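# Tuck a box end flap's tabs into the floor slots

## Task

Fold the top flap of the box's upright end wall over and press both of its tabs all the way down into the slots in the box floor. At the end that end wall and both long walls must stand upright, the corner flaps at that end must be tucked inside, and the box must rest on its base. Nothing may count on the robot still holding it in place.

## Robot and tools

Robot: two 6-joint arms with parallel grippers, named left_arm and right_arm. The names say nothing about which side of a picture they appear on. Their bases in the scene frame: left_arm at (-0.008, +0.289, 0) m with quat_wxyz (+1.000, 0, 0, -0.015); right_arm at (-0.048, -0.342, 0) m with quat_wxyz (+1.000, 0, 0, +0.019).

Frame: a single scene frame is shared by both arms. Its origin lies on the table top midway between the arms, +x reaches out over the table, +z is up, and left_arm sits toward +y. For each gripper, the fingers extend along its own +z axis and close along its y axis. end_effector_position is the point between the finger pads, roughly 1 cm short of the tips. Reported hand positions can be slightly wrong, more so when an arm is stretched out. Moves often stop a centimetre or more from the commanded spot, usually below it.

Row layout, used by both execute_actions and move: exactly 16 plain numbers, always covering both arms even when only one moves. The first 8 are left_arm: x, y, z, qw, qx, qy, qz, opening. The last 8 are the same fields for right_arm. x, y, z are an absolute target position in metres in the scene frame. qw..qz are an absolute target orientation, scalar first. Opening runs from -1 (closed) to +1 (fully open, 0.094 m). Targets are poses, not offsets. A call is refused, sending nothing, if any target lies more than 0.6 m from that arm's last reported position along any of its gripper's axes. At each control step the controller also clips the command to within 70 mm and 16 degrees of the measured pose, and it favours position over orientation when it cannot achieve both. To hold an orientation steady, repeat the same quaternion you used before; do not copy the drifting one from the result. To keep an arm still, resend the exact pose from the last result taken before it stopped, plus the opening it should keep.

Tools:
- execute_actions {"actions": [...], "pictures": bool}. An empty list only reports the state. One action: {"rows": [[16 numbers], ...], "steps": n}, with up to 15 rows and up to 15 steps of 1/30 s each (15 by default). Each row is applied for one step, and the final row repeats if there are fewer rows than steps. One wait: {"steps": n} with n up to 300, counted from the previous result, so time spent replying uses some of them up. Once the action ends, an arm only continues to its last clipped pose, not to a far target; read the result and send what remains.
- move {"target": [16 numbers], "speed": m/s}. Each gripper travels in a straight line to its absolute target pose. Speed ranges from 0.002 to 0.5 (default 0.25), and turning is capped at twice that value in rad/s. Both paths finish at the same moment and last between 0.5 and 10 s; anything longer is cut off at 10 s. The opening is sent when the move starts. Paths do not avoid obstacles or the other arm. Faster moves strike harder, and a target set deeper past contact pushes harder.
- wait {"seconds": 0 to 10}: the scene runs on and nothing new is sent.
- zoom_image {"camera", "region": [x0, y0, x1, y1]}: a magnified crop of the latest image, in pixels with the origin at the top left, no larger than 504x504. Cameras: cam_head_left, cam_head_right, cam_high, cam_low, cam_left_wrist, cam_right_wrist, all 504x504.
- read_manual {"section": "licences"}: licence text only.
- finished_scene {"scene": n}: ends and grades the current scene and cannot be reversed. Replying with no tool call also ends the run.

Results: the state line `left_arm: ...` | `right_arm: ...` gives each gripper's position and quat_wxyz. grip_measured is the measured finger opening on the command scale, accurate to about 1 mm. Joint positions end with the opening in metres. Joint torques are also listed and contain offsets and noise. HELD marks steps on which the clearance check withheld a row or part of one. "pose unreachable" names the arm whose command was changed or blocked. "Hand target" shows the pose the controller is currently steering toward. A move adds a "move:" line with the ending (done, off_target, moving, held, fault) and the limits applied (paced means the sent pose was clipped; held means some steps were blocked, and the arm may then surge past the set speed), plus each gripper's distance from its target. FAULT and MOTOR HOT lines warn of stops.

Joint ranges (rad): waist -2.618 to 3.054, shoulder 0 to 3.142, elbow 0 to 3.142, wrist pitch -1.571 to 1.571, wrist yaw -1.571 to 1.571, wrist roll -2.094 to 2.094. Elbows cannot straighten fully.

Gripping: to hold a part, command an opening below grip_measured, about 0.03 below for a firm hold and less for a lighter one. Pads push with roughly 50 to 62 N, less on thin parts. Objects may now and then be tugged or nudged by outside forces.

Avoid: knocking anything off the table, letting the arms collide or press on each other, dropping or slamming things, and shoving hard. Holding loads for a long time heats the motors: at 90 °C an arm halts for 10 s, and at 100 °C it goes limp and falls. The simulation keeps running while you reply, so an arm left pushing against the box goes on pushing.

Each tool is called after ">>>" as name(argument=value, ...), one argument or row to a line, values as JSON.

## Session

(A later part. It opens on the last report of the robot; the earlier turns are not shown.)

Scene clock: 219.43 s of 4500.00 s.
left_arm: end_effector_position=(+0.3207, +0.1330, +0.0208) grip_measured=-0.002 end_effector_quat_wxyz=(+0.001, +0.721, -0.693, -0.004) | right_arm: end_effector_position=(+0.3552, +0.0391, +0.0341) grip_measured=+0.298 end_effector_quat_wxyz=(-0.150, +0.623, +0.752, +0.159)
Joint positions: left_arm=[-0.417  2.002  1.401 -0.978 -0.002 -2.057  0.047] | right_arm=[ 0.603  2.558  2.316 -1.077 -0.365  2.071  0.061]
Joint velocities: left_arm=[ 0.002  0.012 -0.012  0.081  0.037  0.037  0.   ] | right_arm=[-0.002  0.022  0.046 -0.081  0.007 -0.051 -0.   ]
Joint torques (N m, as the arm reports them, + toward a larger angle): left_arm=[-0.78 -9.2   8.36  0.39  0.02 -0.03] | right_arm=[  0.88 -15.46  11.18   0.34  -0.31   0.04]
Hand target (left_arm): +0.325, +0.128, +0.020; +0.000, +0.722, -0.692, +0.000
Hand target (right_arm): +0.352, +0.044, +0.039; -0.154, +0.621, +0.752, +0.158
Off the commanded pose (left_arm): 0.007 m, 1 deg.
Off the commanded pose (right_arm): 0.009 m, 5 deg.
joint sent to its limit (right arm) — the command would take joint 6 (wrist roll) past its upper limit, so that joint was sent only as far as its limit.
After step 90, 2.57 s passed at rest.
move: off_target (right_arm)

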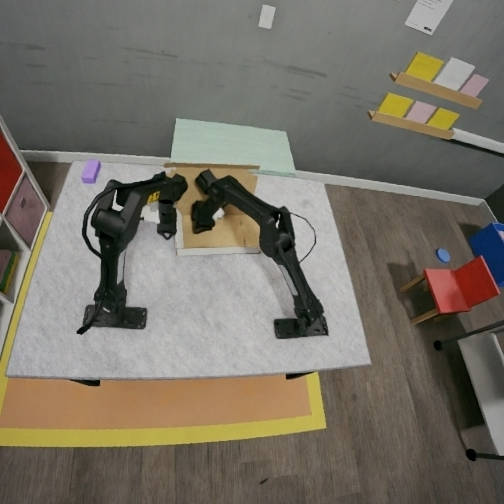

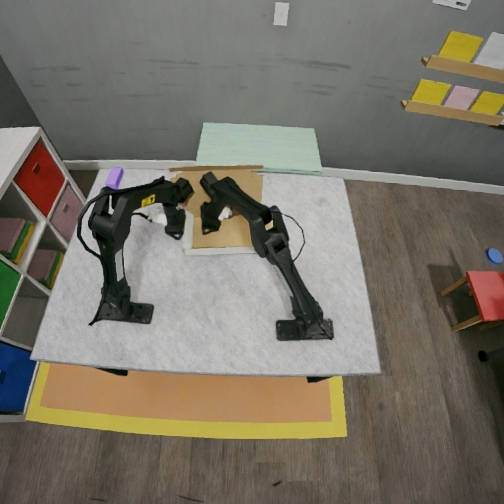

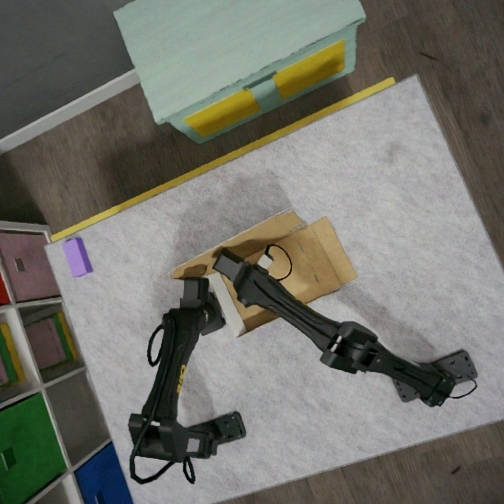

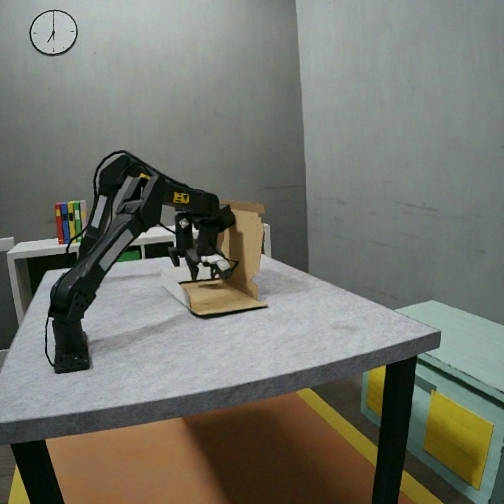

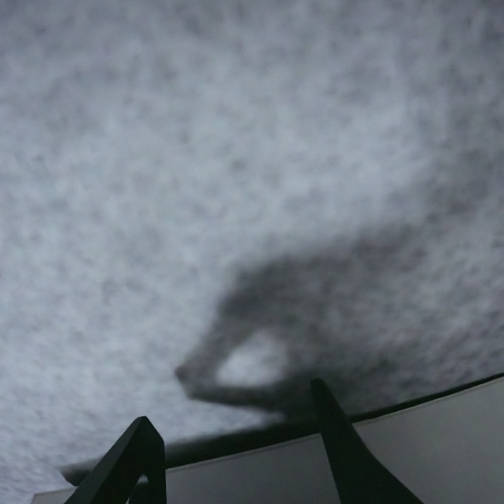

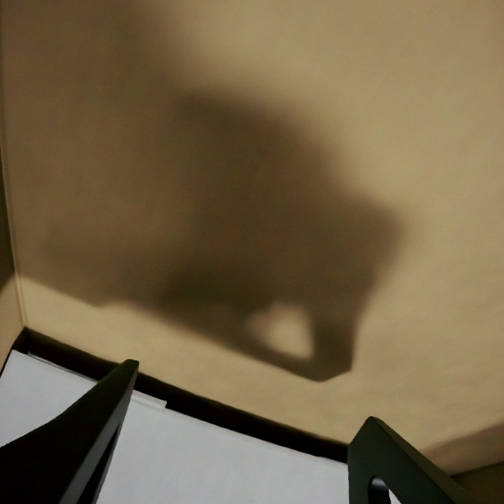

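>>> move(
  target=[0.325,0.128,0.02,0,-0.72,0.69,0,0,0.325,0.01,0.05,-0.126,0.401,0.865,0.272,-1],
  speed=0.08,
)

>>> move(
  target=[0.325,0.122,0.02,0,-0.72,0.69,0,0,0.33,0.06,0.03,-0.126,0.401,0.865,0.272,-1],
  speed=0.03,
)

>>> zoom_image(
  camera="cam_head_left",
  region=[140,170,280,270],
)

Scene clock: 231.20 s of 4500.00 s.
left_arm: end_effector_position=(+0.3207, +0.1330, +0.0208) grip_measured=-0.002 end_effector_quat_wxyz=(+0.001, +0.721, -0.693, -0.004) | right_arm: end_effector_position=(+0.3239, +0.0136, +0.0404) grip_measured=-0.981 end_effector_quat_wxyz=(-0.127, +0.407, +0.867, +0.259)
Joint positions: left_arm=[-0.417  2.002  1.401 -0.978 -0.002 -2.058  0.047] | right_arm=[ 0.562  2.255  1.74  -0.705 -0.479  1.565  0.001]
Joint velocities: left_arm=[-0.022  0.012 -0.007 -0.007 -0.022 -0.037 -0.   ] | right_arm=[-0.007  0.007 -0.017 -0.022  0.095 -0.11  -0.001]
Joint torques (N m, as the arm reports them, + toward a larger angle): left_arm=[-0.66 -9.08  8.44  0.4   0.01 -0.05] | right_arm=[ -0.96 -16.24   6.3    0.76  -0.45  -0.14]
Hand target (left_arm): +0.325, +0.128, +0.020; +0.000, +0.722, -0.692, +0.000
Hand target (right_arm): +0.326, +0.011, +0.051; -0.125, +0.401, +0.866, +0.272
Off the commanded pose (left_arm): 0.007 m, 0 deg.
Off the commanded pose (right_arm): 0.010 m, 2 deg.
After step 90, 4.87 s passed at rest.
move: done

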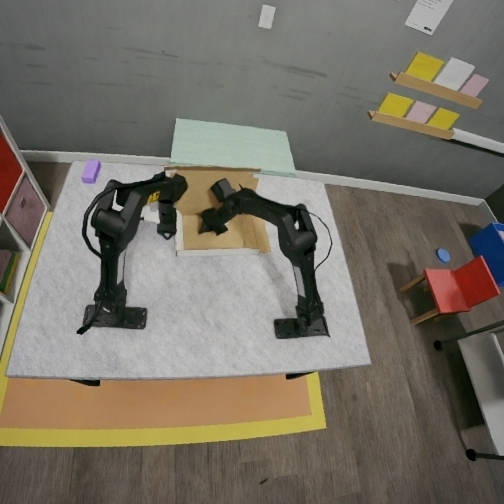

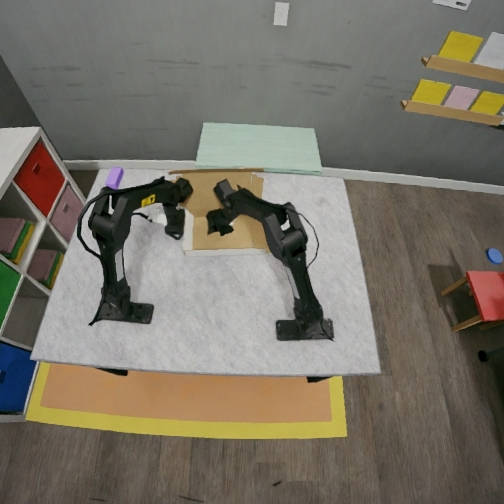

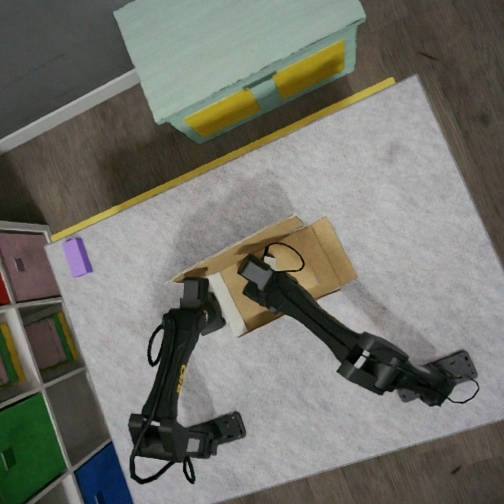

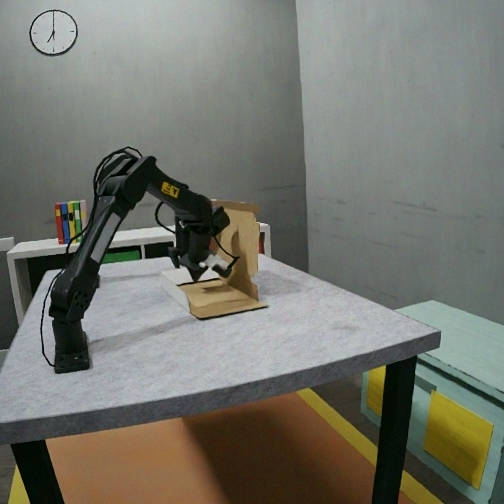

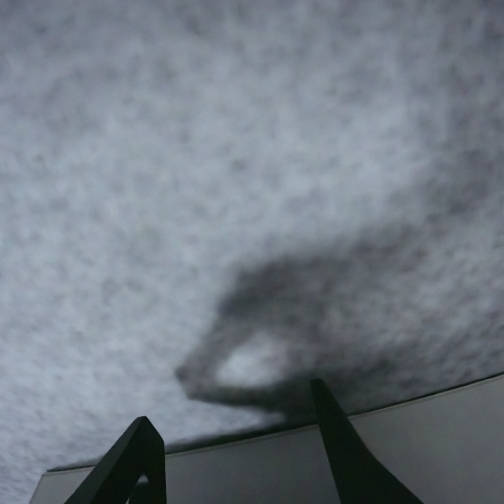

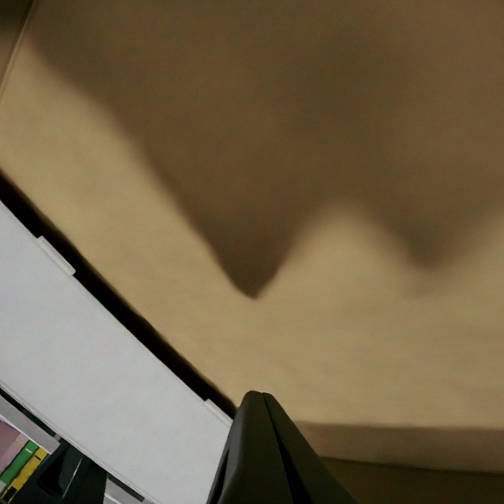

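Scene clock: 233.10 s of 4500.00 s.
left_arm: end_effector_position=(+0.3178, +0.1290, +0.0180) grip_measured=-0.002 end_effector_quat_wxyz=(+0.002, +0.722, -0.692, -0.008) | right_arm: end_effector_position=(+0.3250, +0.0510, +0.0227) grip_measured=-0.981 end_effector_quat_wxyz=(-0.134, +0.406, +0.865, +0.261)
Joint positions: left_arm=[-0.43   2.011  1.401 -0.978 -0.002 -2.073  0.047] | right_arm=[ 0.621  2.366  1.854 -0.681 -0.473  1.63   0.001]
Joint velocities: left_arm=[-0.002 -0.007  0.002 -0.051 -0.007 -0.022  0.   ] | right_arm=[-0.017  0.012  0.002 -0.051  0.037  0.007  0.001]
Joint torques (N m, as the arm reports them, + toward a larger angle): left_arm=[-0.75 -9.17  9.71  0.36  0.02 -0.02] | right_arm=[  0.87 -14.18  11.31   0.78  -0.2    0.04]
Hand target (left_arm): +0.325, +0.122, +0.020; +0.000, +0.722, -0.692, +0.000
Hand target (right_arm): +0.330, +0.060, +0.030; -0.126, +0.401, +0.865, +0.273
Off the commanded pose (left_arm): 0.010 m, 1 deg.
Off the commanded pose (right_arm): 0.013 m, 2 deg.
move: off_target (right_arm)

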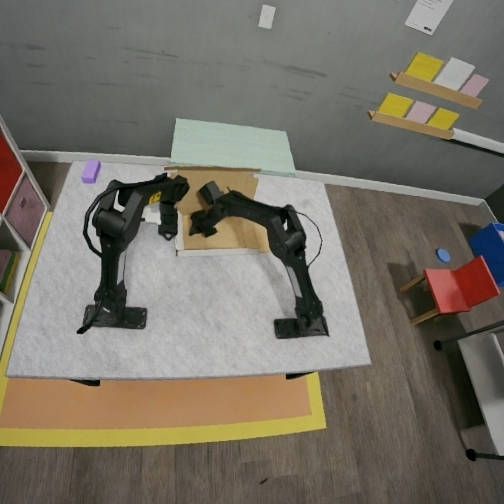

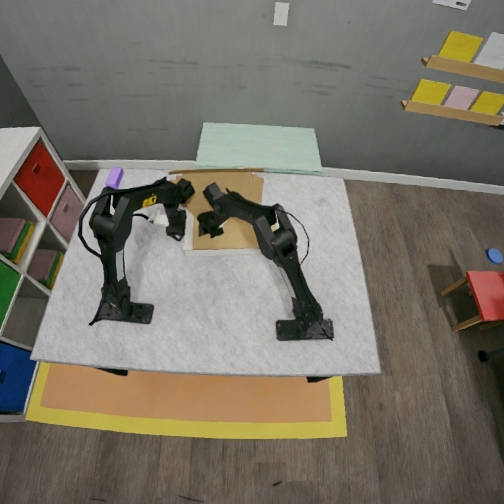

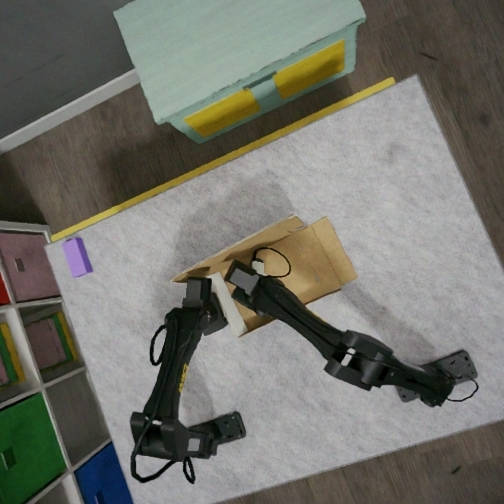

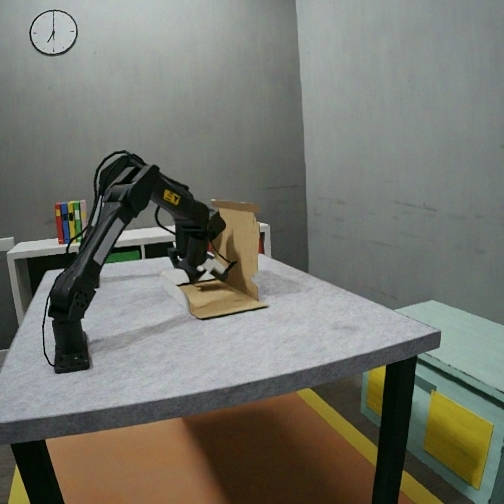

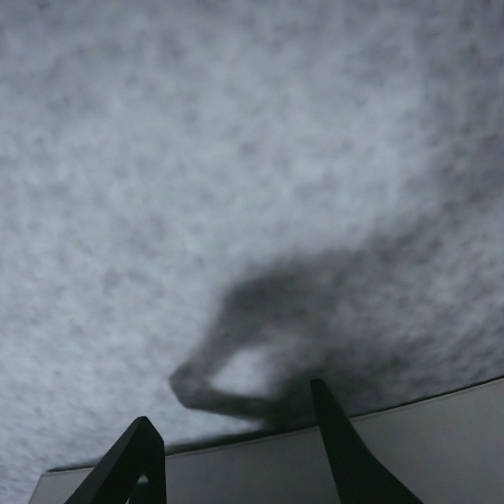

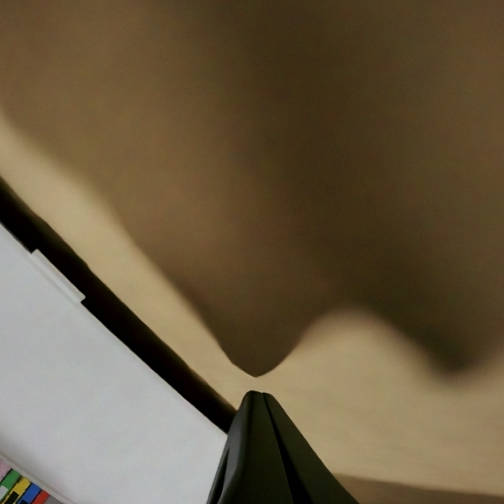

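Region (140, 170, 280, 270) of cam_head_left's 504x504 image, scaled by 3.600, with more detail than that image has; it fills the top 360 rows of this view, and the rest is white.

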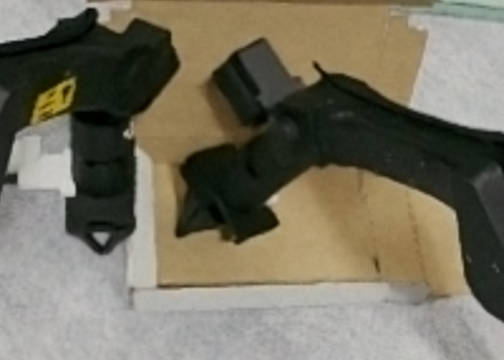

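>>> move(
  target=[0.325,0.118,0.02,0,-0.72,0.69,0,0,0.34,0.062,0.045,-0.126,0.401,0.865,0.272,-1],
  speed=0.03,
)

>>> move(
  target=[0.325,0.118,0.02,0,-0.72,0.69,0,0,0.34,0.105,0.036,-0.126,0.401,0.865,0.272,-1],
  speed=0.015,
)

>>> zoom_image(
  camera="cam_head_left",
  region=[140,170,280,270],
)

Scene clock: 238.27 s of 4500.00 s.
left_arm: end_effector_position=(+0.3209, +0.1237, +0.0197) grip_measured=-0.002 end_effector_quat_wxyz=(+0.000, +0.722, -0.692, -0.003) | right_arm: end_effector_position=(+0.3367, +0.0600, +0.0407) grip_measured=-0.981 end_effector_quat_wxyz=(-0.129, +0.403, +0.864, +0.271)
Joint positions: left_arm=[-0.44   2.017  1.418 -0.978 -0.002 -2.081  0.047] | right_arm=[ 0.621  2.393  1.967 -0.744 -0.472  1.631  0.001]
Joint velocities: left_arm=[-0.017 -0.007 -0.022 -0.051  0.037 -0.007  0.001] | right_arm=[ 0.012 -0.007 -0.002  0.022 -0.007 -0.022  0.   ]
Joint torques (N m, as the arm reports them, + toward a larger angle): left_arm=[-0.7  -9.27  9.    0.35  0.02 -0.03] | right_arm=[  0.03 -14.35  11.42   0.61  -0.25  -0.07]
Hand target (left_arm): +0.325, +0.118, +0.020; +0.000, +0.722, -0.692, +0.000
Hand target (right_arm): +0.340, +0.062, +0.045; -0.126, +0.401, +0.865, +0.272
Off the commanded pose (left_arm): 0.007 m, 0 deg.
Off the commanded pose (right_arm): 0.006 m, 0 deg.
After step 90, 0.93 s passed at rest.
move: done

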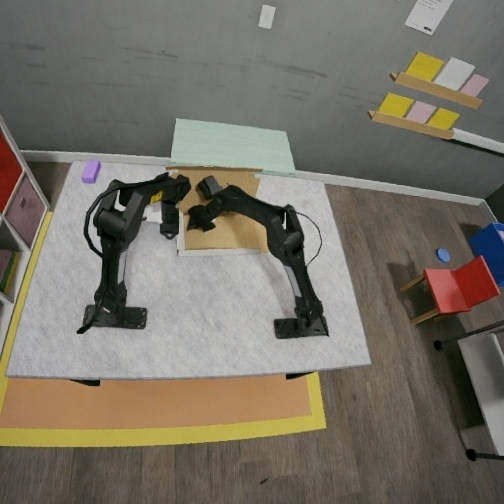

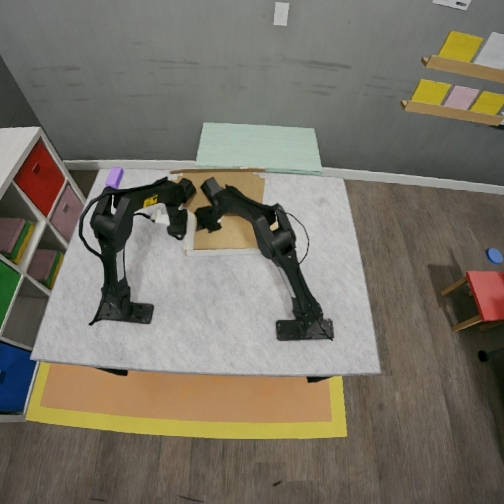

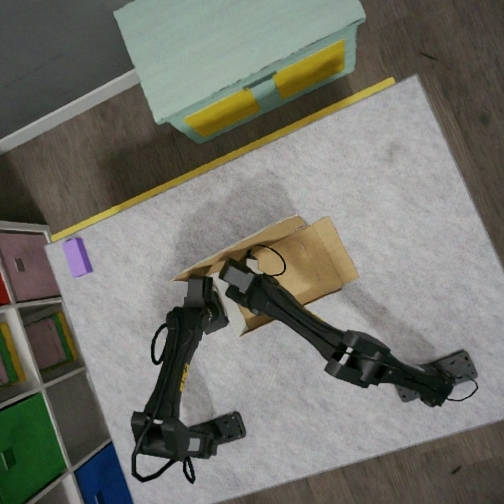

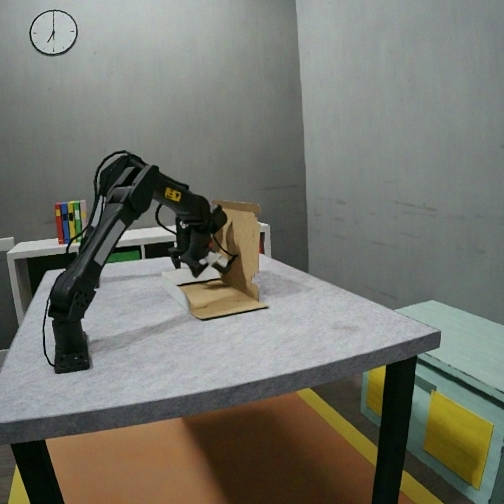

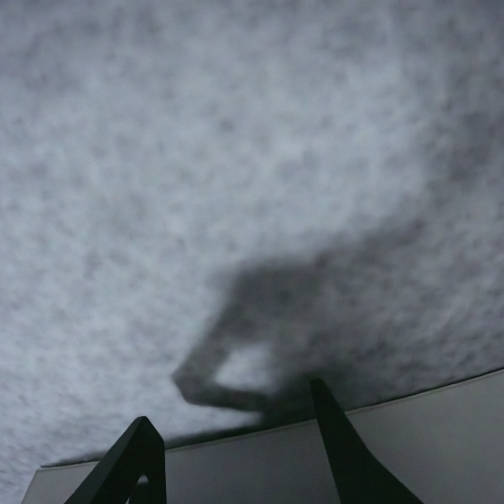

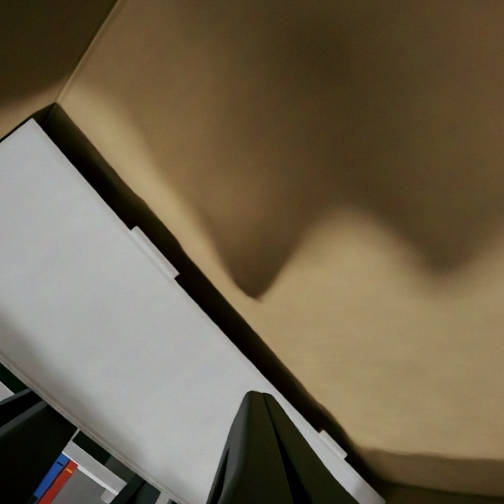

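Scene clock: 241.50 s of 4500.00 s.
left_arm: end_effector_position=(+0.3209, +0.1237, +0.0197) grip_measured=-0.002 end_effector_quat_wxyz=(+0.000, +0.722, -0.692, -0.003) | right_arm: end_effector_position=(+0.3358, +0.0637, +0.0306) grip_measured=-0.981 end_effector_quat_wxyz=(-0.133, +0.407, +0.864, +0.264)
Joint positions: left_arm=[-0.44   2.017  1.418 -0.978 -0.002 -2.081  0.047] | right_arm=[ 0.628  2.423  1.985 -0.744 -0.471  1.642  0.001]
Joint velocities: left_arm=[-0.007 -0.007 -0.012 -0.037  0.037  0.022 -0.   ] | right_arm=[ 0.002  0.012 -0.002 -0.007  0.022 -0.051 -0.   ]
Joint torques (N m, as the arm reports them, + toward a larger angle): left_arm=[  0.   -10.45   6.93   0.36  -0.02   0.06] | right_arm=[ -0.01 -15.25   8.15   0.72  -0.3   -0.03]
Hand target (left_arm): +0.321, +0.124, +0.020; +0.000, +0.722, -0.692, -0.003
Hand target (right_arm): +0.336, +0.063, +0.030; -0.134, +0.408, +0.864, +0.263
Off the commanded pose (left_arm): 0.007 m, 0 deg.
Off the commanded pose (right_arm): 0.042 m, 1 deg.
move: held (left_arm, right_arm); limits=held; held on 71 of 97 steps (right_arm, left_arm), including the last (right_arm, left_arm)
pose unreachable (left arm): on one or more control steps of this call this arm could not follow its commanded pose, so it was not sent that pose on those steps. On the call's last step it was still not sent that pose. It may still have moved: this result reports where it is.
cause: the commanded pose would bring a part of the arm too close to another arm (this arm's wrist (the part past joint 4) and the other arm's wrist (the part past joint 4)).
pose unreachable (right arm): on one or more control steps of this call this arm could not follow its commanded pose, so it was not sent that pose on those steps. On the call's last step it was still not sent that pose. It may still have moved: this result reports where it is.
cause: the commanded pose would bring a part of the arm too close to another arm (this arm's wrist (the part past joint 4) and the other arm's wrist (the part past joint 4)).

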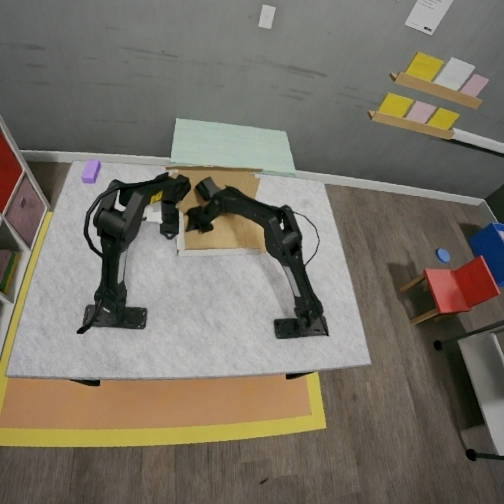

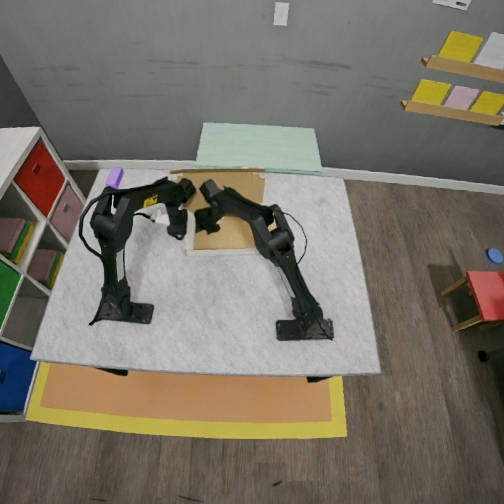

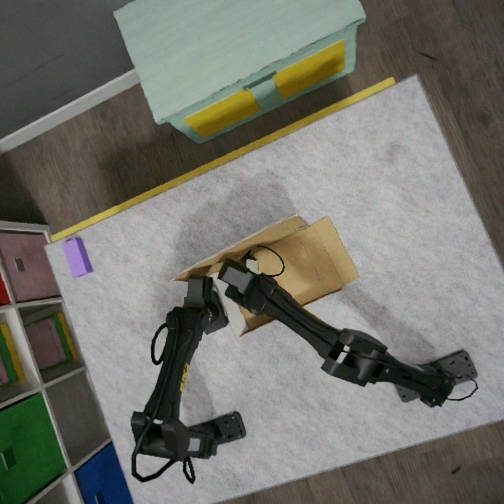

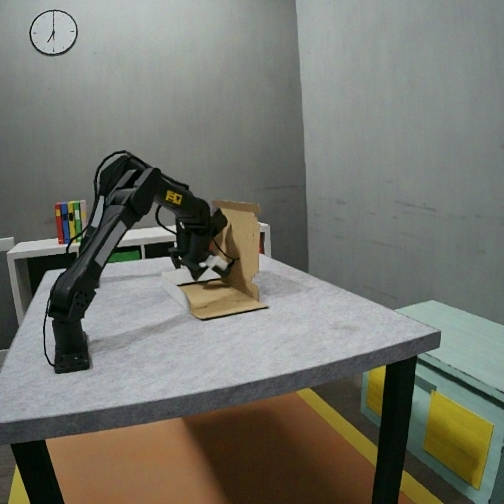

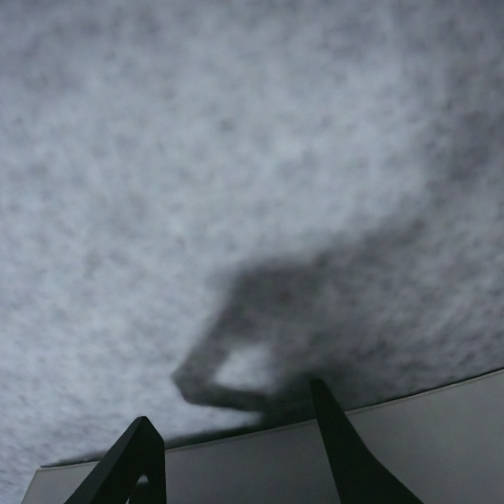

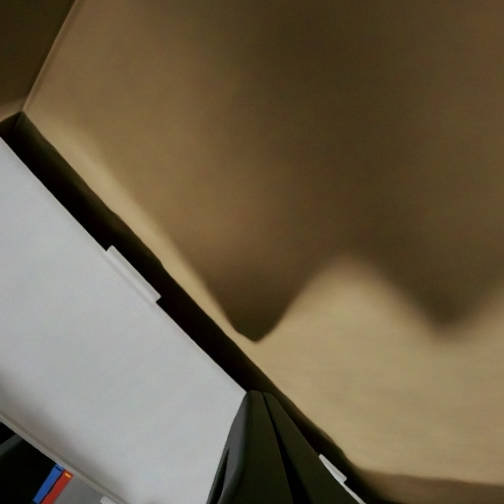

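Region (140, 170, 280, 270) of cam_head_left's 504x504 image, scaled by 3.600, with more detail than that image has; it fills the top 360 rows of this view, and the rest is white.

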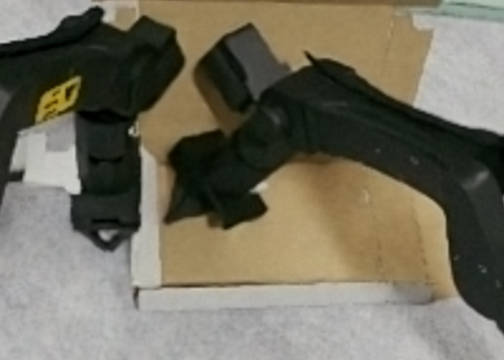

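>>> move(
  target=[0.325,0.125,0.028,-0.125,-0.709,0.68,-0.12,0,0.338,0.055,0.04,-0.161,0.388,0.838,0.347,-1],
  speed=0.05,
)

>>> move(
  target=[0.325,0.115,0.025,-0.125,-0.709,0.68,-0.12,0,0.338,0.105,0.034,-0.161,0.388,0.838,0.347,-1],
  speed=0.015,
)

>>> zoom_image(
  camera="cam_head_left",
  region=[140,170,280,270],
)

Scene clock: 250.67 s of 4500.00 s.
left_arm: end_effector_position=(+0.3279, +0.1240, +0.0284) grip_measured=-0.002 end_effector_quat_wxyz=(+0.122, +0.713, -0.681, +0.115) | right_arm: end_effector_position=(+0.3361, +0.0577, +0.0279) grip_measured=-0.981 end_effector_quat_wxyz=(-0.160, +0.389, +0.843, +0.335)
Joint positions: left_arm=[-0.279  1.934  1.291 -0.824  0.321 -1.941  0.047] | right_arm=[ 0.583  2.348  1.751 -0.476 -0.601  1.642  0.001]
Joint velocities: left_arm=[-0.017 -0.017 -0.012  0.066 -0.051  0.051 -0.   ] | right_arm=[-0.017  0.002 -0.002 -0.037 -0.066  0.095 -0.001]
Joint torques (N m, as the arm reports them, + toward a larger angle): left_arm=[  0.51 -10.94   4.81   0.63   0.28   0.14] | right_arm=[ -0.94 -17.13   6.44   0.96  -0.51   0.03]
Hand target (left_arm): +0.325, +0.126, +0.029; +0.125, +0.710, -0.682, +0.120
Hand target (right_arm): +0.338, +0.055, +0.040; -0.160, +0.388, +0.838, +0.347
Off the commanded pose (left_arm): 0.003 m, 1 deg.
Off the commanded pose (right_arm): 0.013 m, 2 deg.
After step 90, 2.37 s passed at rest.
move: off_target (right_arm)

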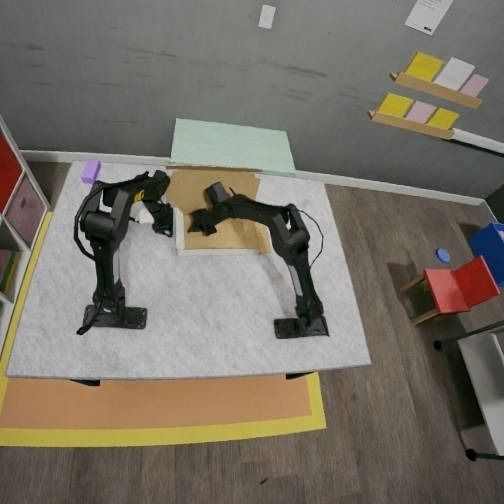

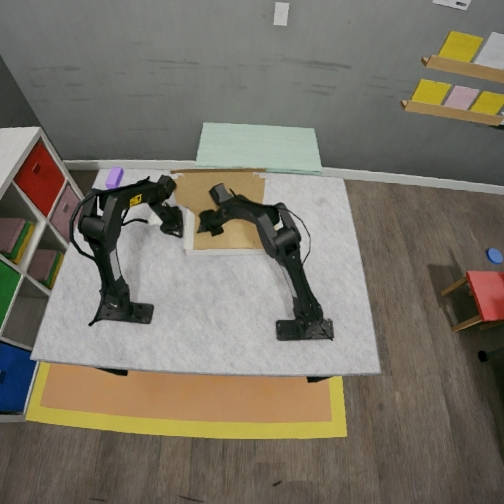

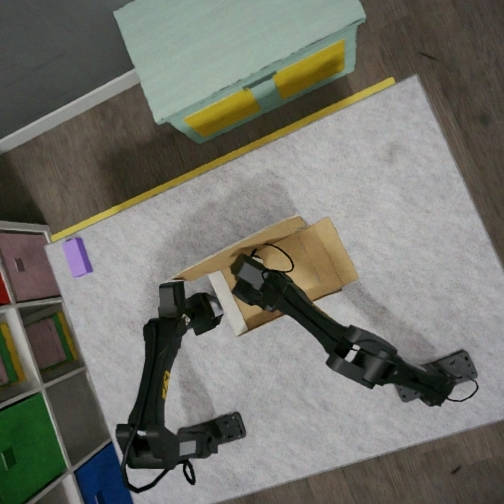

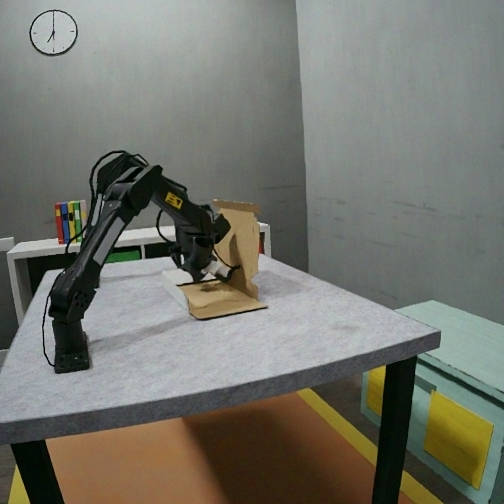

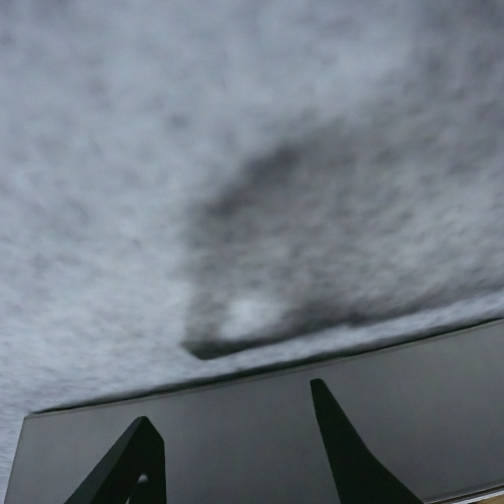

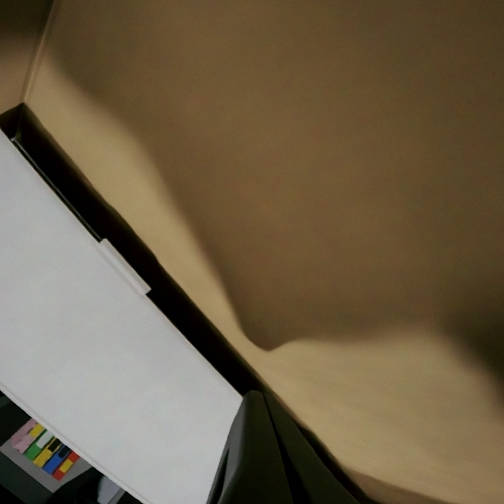

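Scene clock: 254.07 s of 4500.00 s.
left_arm: end_effector_position=(+0.3301, +0.1217, +0.0284) grip_measured=-0.002 end_effector_quat_wxyz=(+0.117, +0.713, -0.681, +0.119) | right_arm: end_effector_position=(+0.3362, +0.0863, +0.0234) grip_measured=-0.982 end_effector_quat_wxyz=(-0.166, +0.406, +0.838, +0.326)
Joint positions: left_arm=[-0.286  1.934  1.291 -0.811  0.314 -1.949  0.047] | right_arm=[ 0.631  2.426  1.878 -0.511 -0.573  1.725  0.001]
Joint velocities: left_arm=[ 0.002 -0.002 -0.002 -0.007 -0.037  0.022 -0.001] | right_arm=[-0.002  0.002  0.007 -0.066 -0.081 -0.022 -0.   ]
Joint torques (N m, as the arm reports them, + toward a larger angle): left_arm=[-1.34 -9.86  5.1   0.71  0.39 -0.08] | right_arm=[  2.1  -14.37  11.89   1.22  -0.39   0.03]
Hand target (left_arm): +0.325, +0.115, +0.025; +0.125, +0.711, -0.682, +0.120
Hand target (right_arm): +0.337, +0.104, +0.034; -0.161, +0.388, +0.838, +0.347
Off the commanded pose (left_arm): 0.009 m, 1 deg.
Off the commanded pose (right_arm): 0.022 m, 3 deg.
move: off_target (right_arm)

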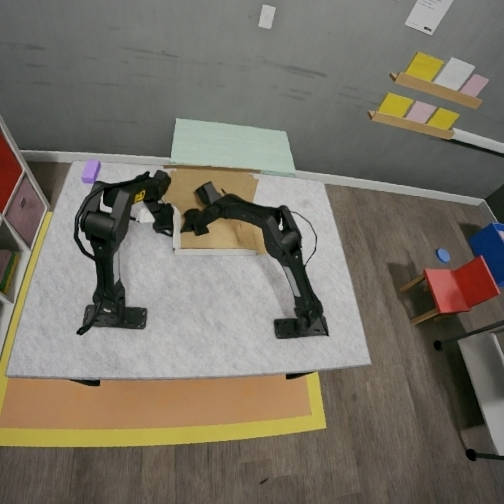

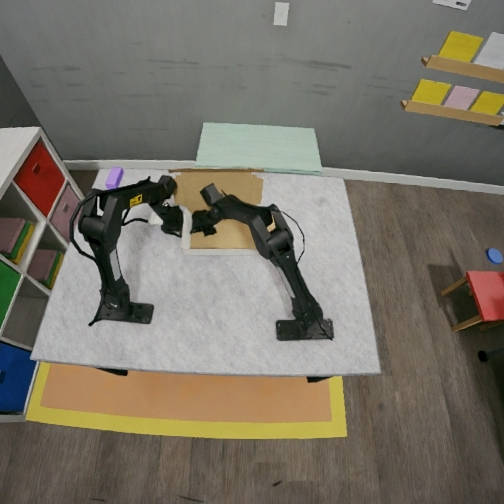

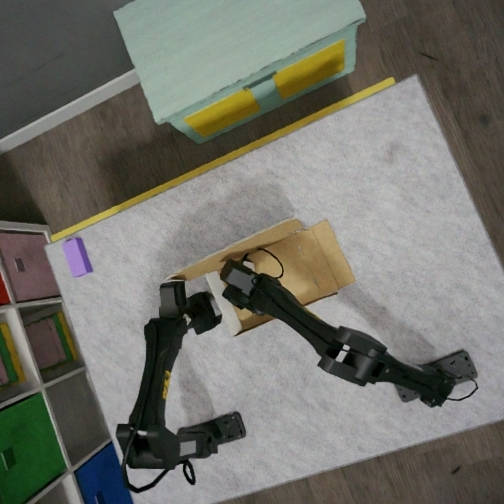

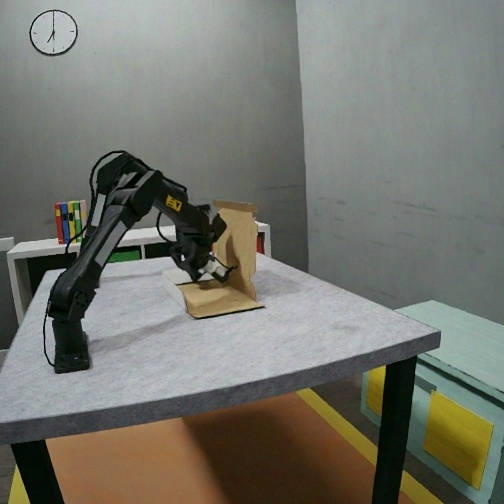

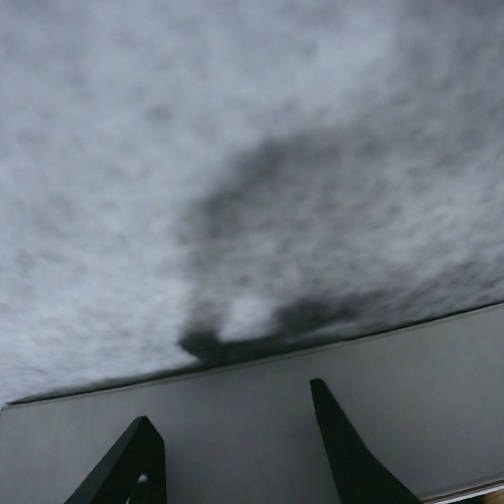

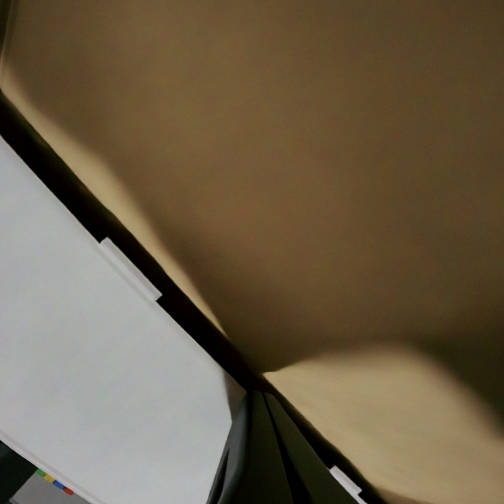

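Region (140, 170, 280, 270) of cam_head_left's 504x504 image, scaled by 3.600, with more detail than that image has; it fills the top 360 rows of this view, and the rest is white.

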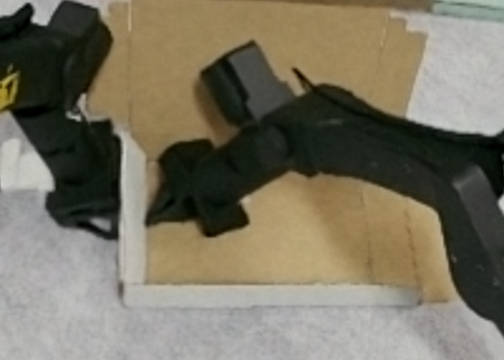

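>>> move(
  target=[0.325,0.108,0.025,-0.125,-0.709,0.68,-0.12,0,0.338,0.125,0.04,-0.161,0.388,0.838,0.347,-1],
  speed=0.02,
)

Scene clock: 267.63 s of 4500.00 s.
left_arm: end_effector_position=(+0.3302, +0.1227, +0.0272) grip_measured=-0.002 end_effector_quat_wxyz=(+0.108, +0.717, -0.680, +0.113) | right_arm: end_effector_position=(+0.3359, +0.0981, +0.0204) grip_measured=-0.982 end_effector_quat_wxyz=(-0.163, +0.416, +0.840, +0.309)
Joint positions: left_arm=[-0.293  1.934  1.291 -0.811  0.293 -1.963  0.047] | right_arm=[ 0.656  2.475  1.975 -0.578 -0.539  1.753  0.001]
Joint velocities: left_arm=[ 0.007 -0.002 -0.012  0.037 -0.007  0.022 -0.001] | right_arm=[ 0.002 -0.007  0.007  0.051  0.066 -0.022 -0.   ]
Joint torques (N m, as the arm reports them, + toward a larger angle): left_arm=[-2.31 -9.55  5.95  0.72  0.6  -0.12] | right_arm=[  2.63 -15.34  12.46   1.41  -0.59   0.04]
Hand target (left_arm): +0.324, +0.108, +0.025; +0.126, +0.711, -0.682, +0.120
Hand target (right_arm): +0.336, +0.123, +0.041; -0.161, +0.388, +0.839, +0.347
Off the commanded pose (left_arm): 0.016 m, 2 deg.
Off the commanded pose (right_arm): 0.033 m, 5 deg.
After step 90, 8.23 s passed at rest.
move: off_target (left_arm, right_arm)

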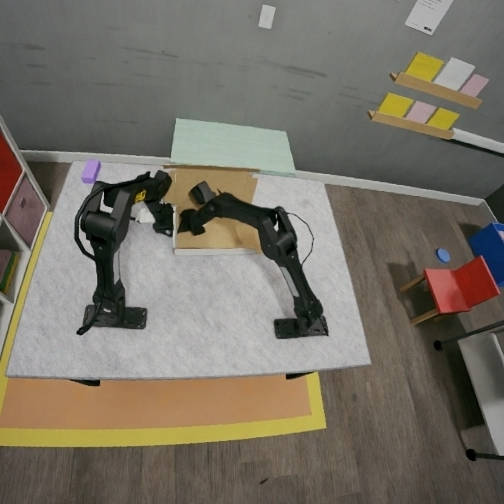

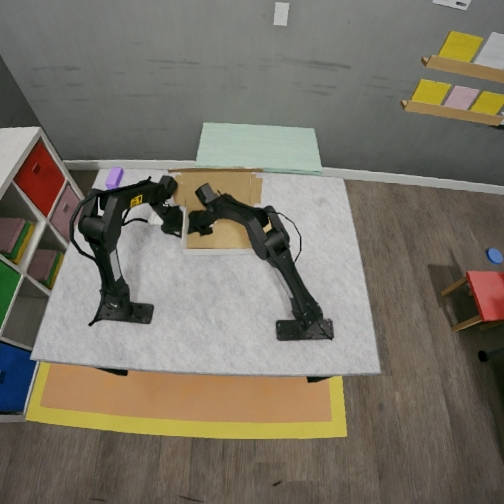

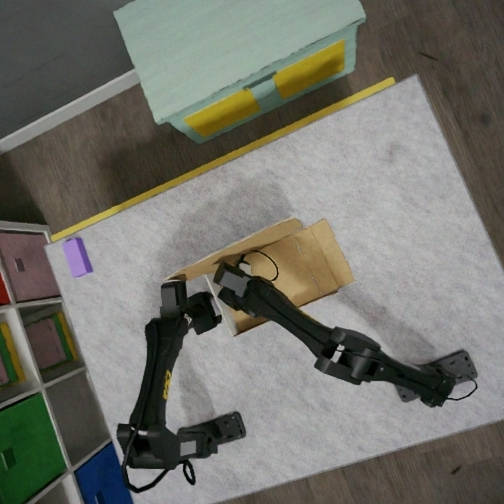

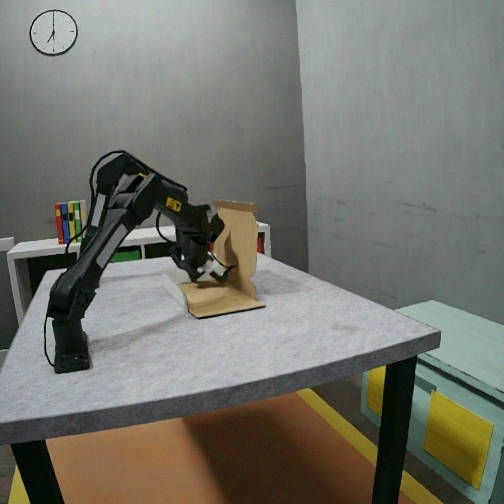

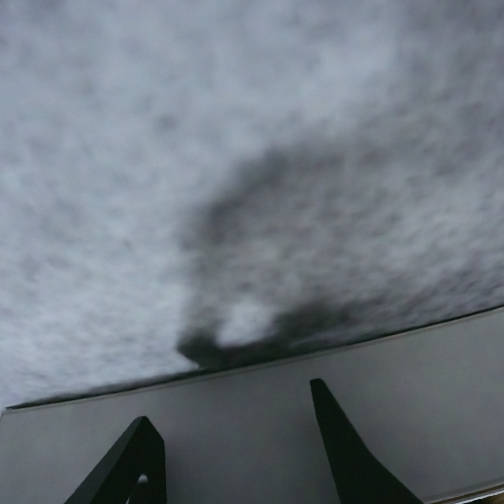

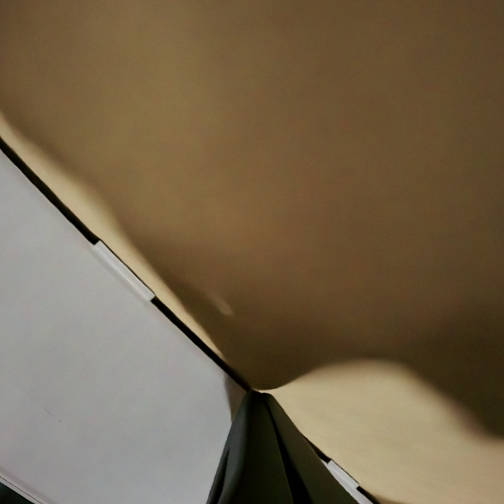

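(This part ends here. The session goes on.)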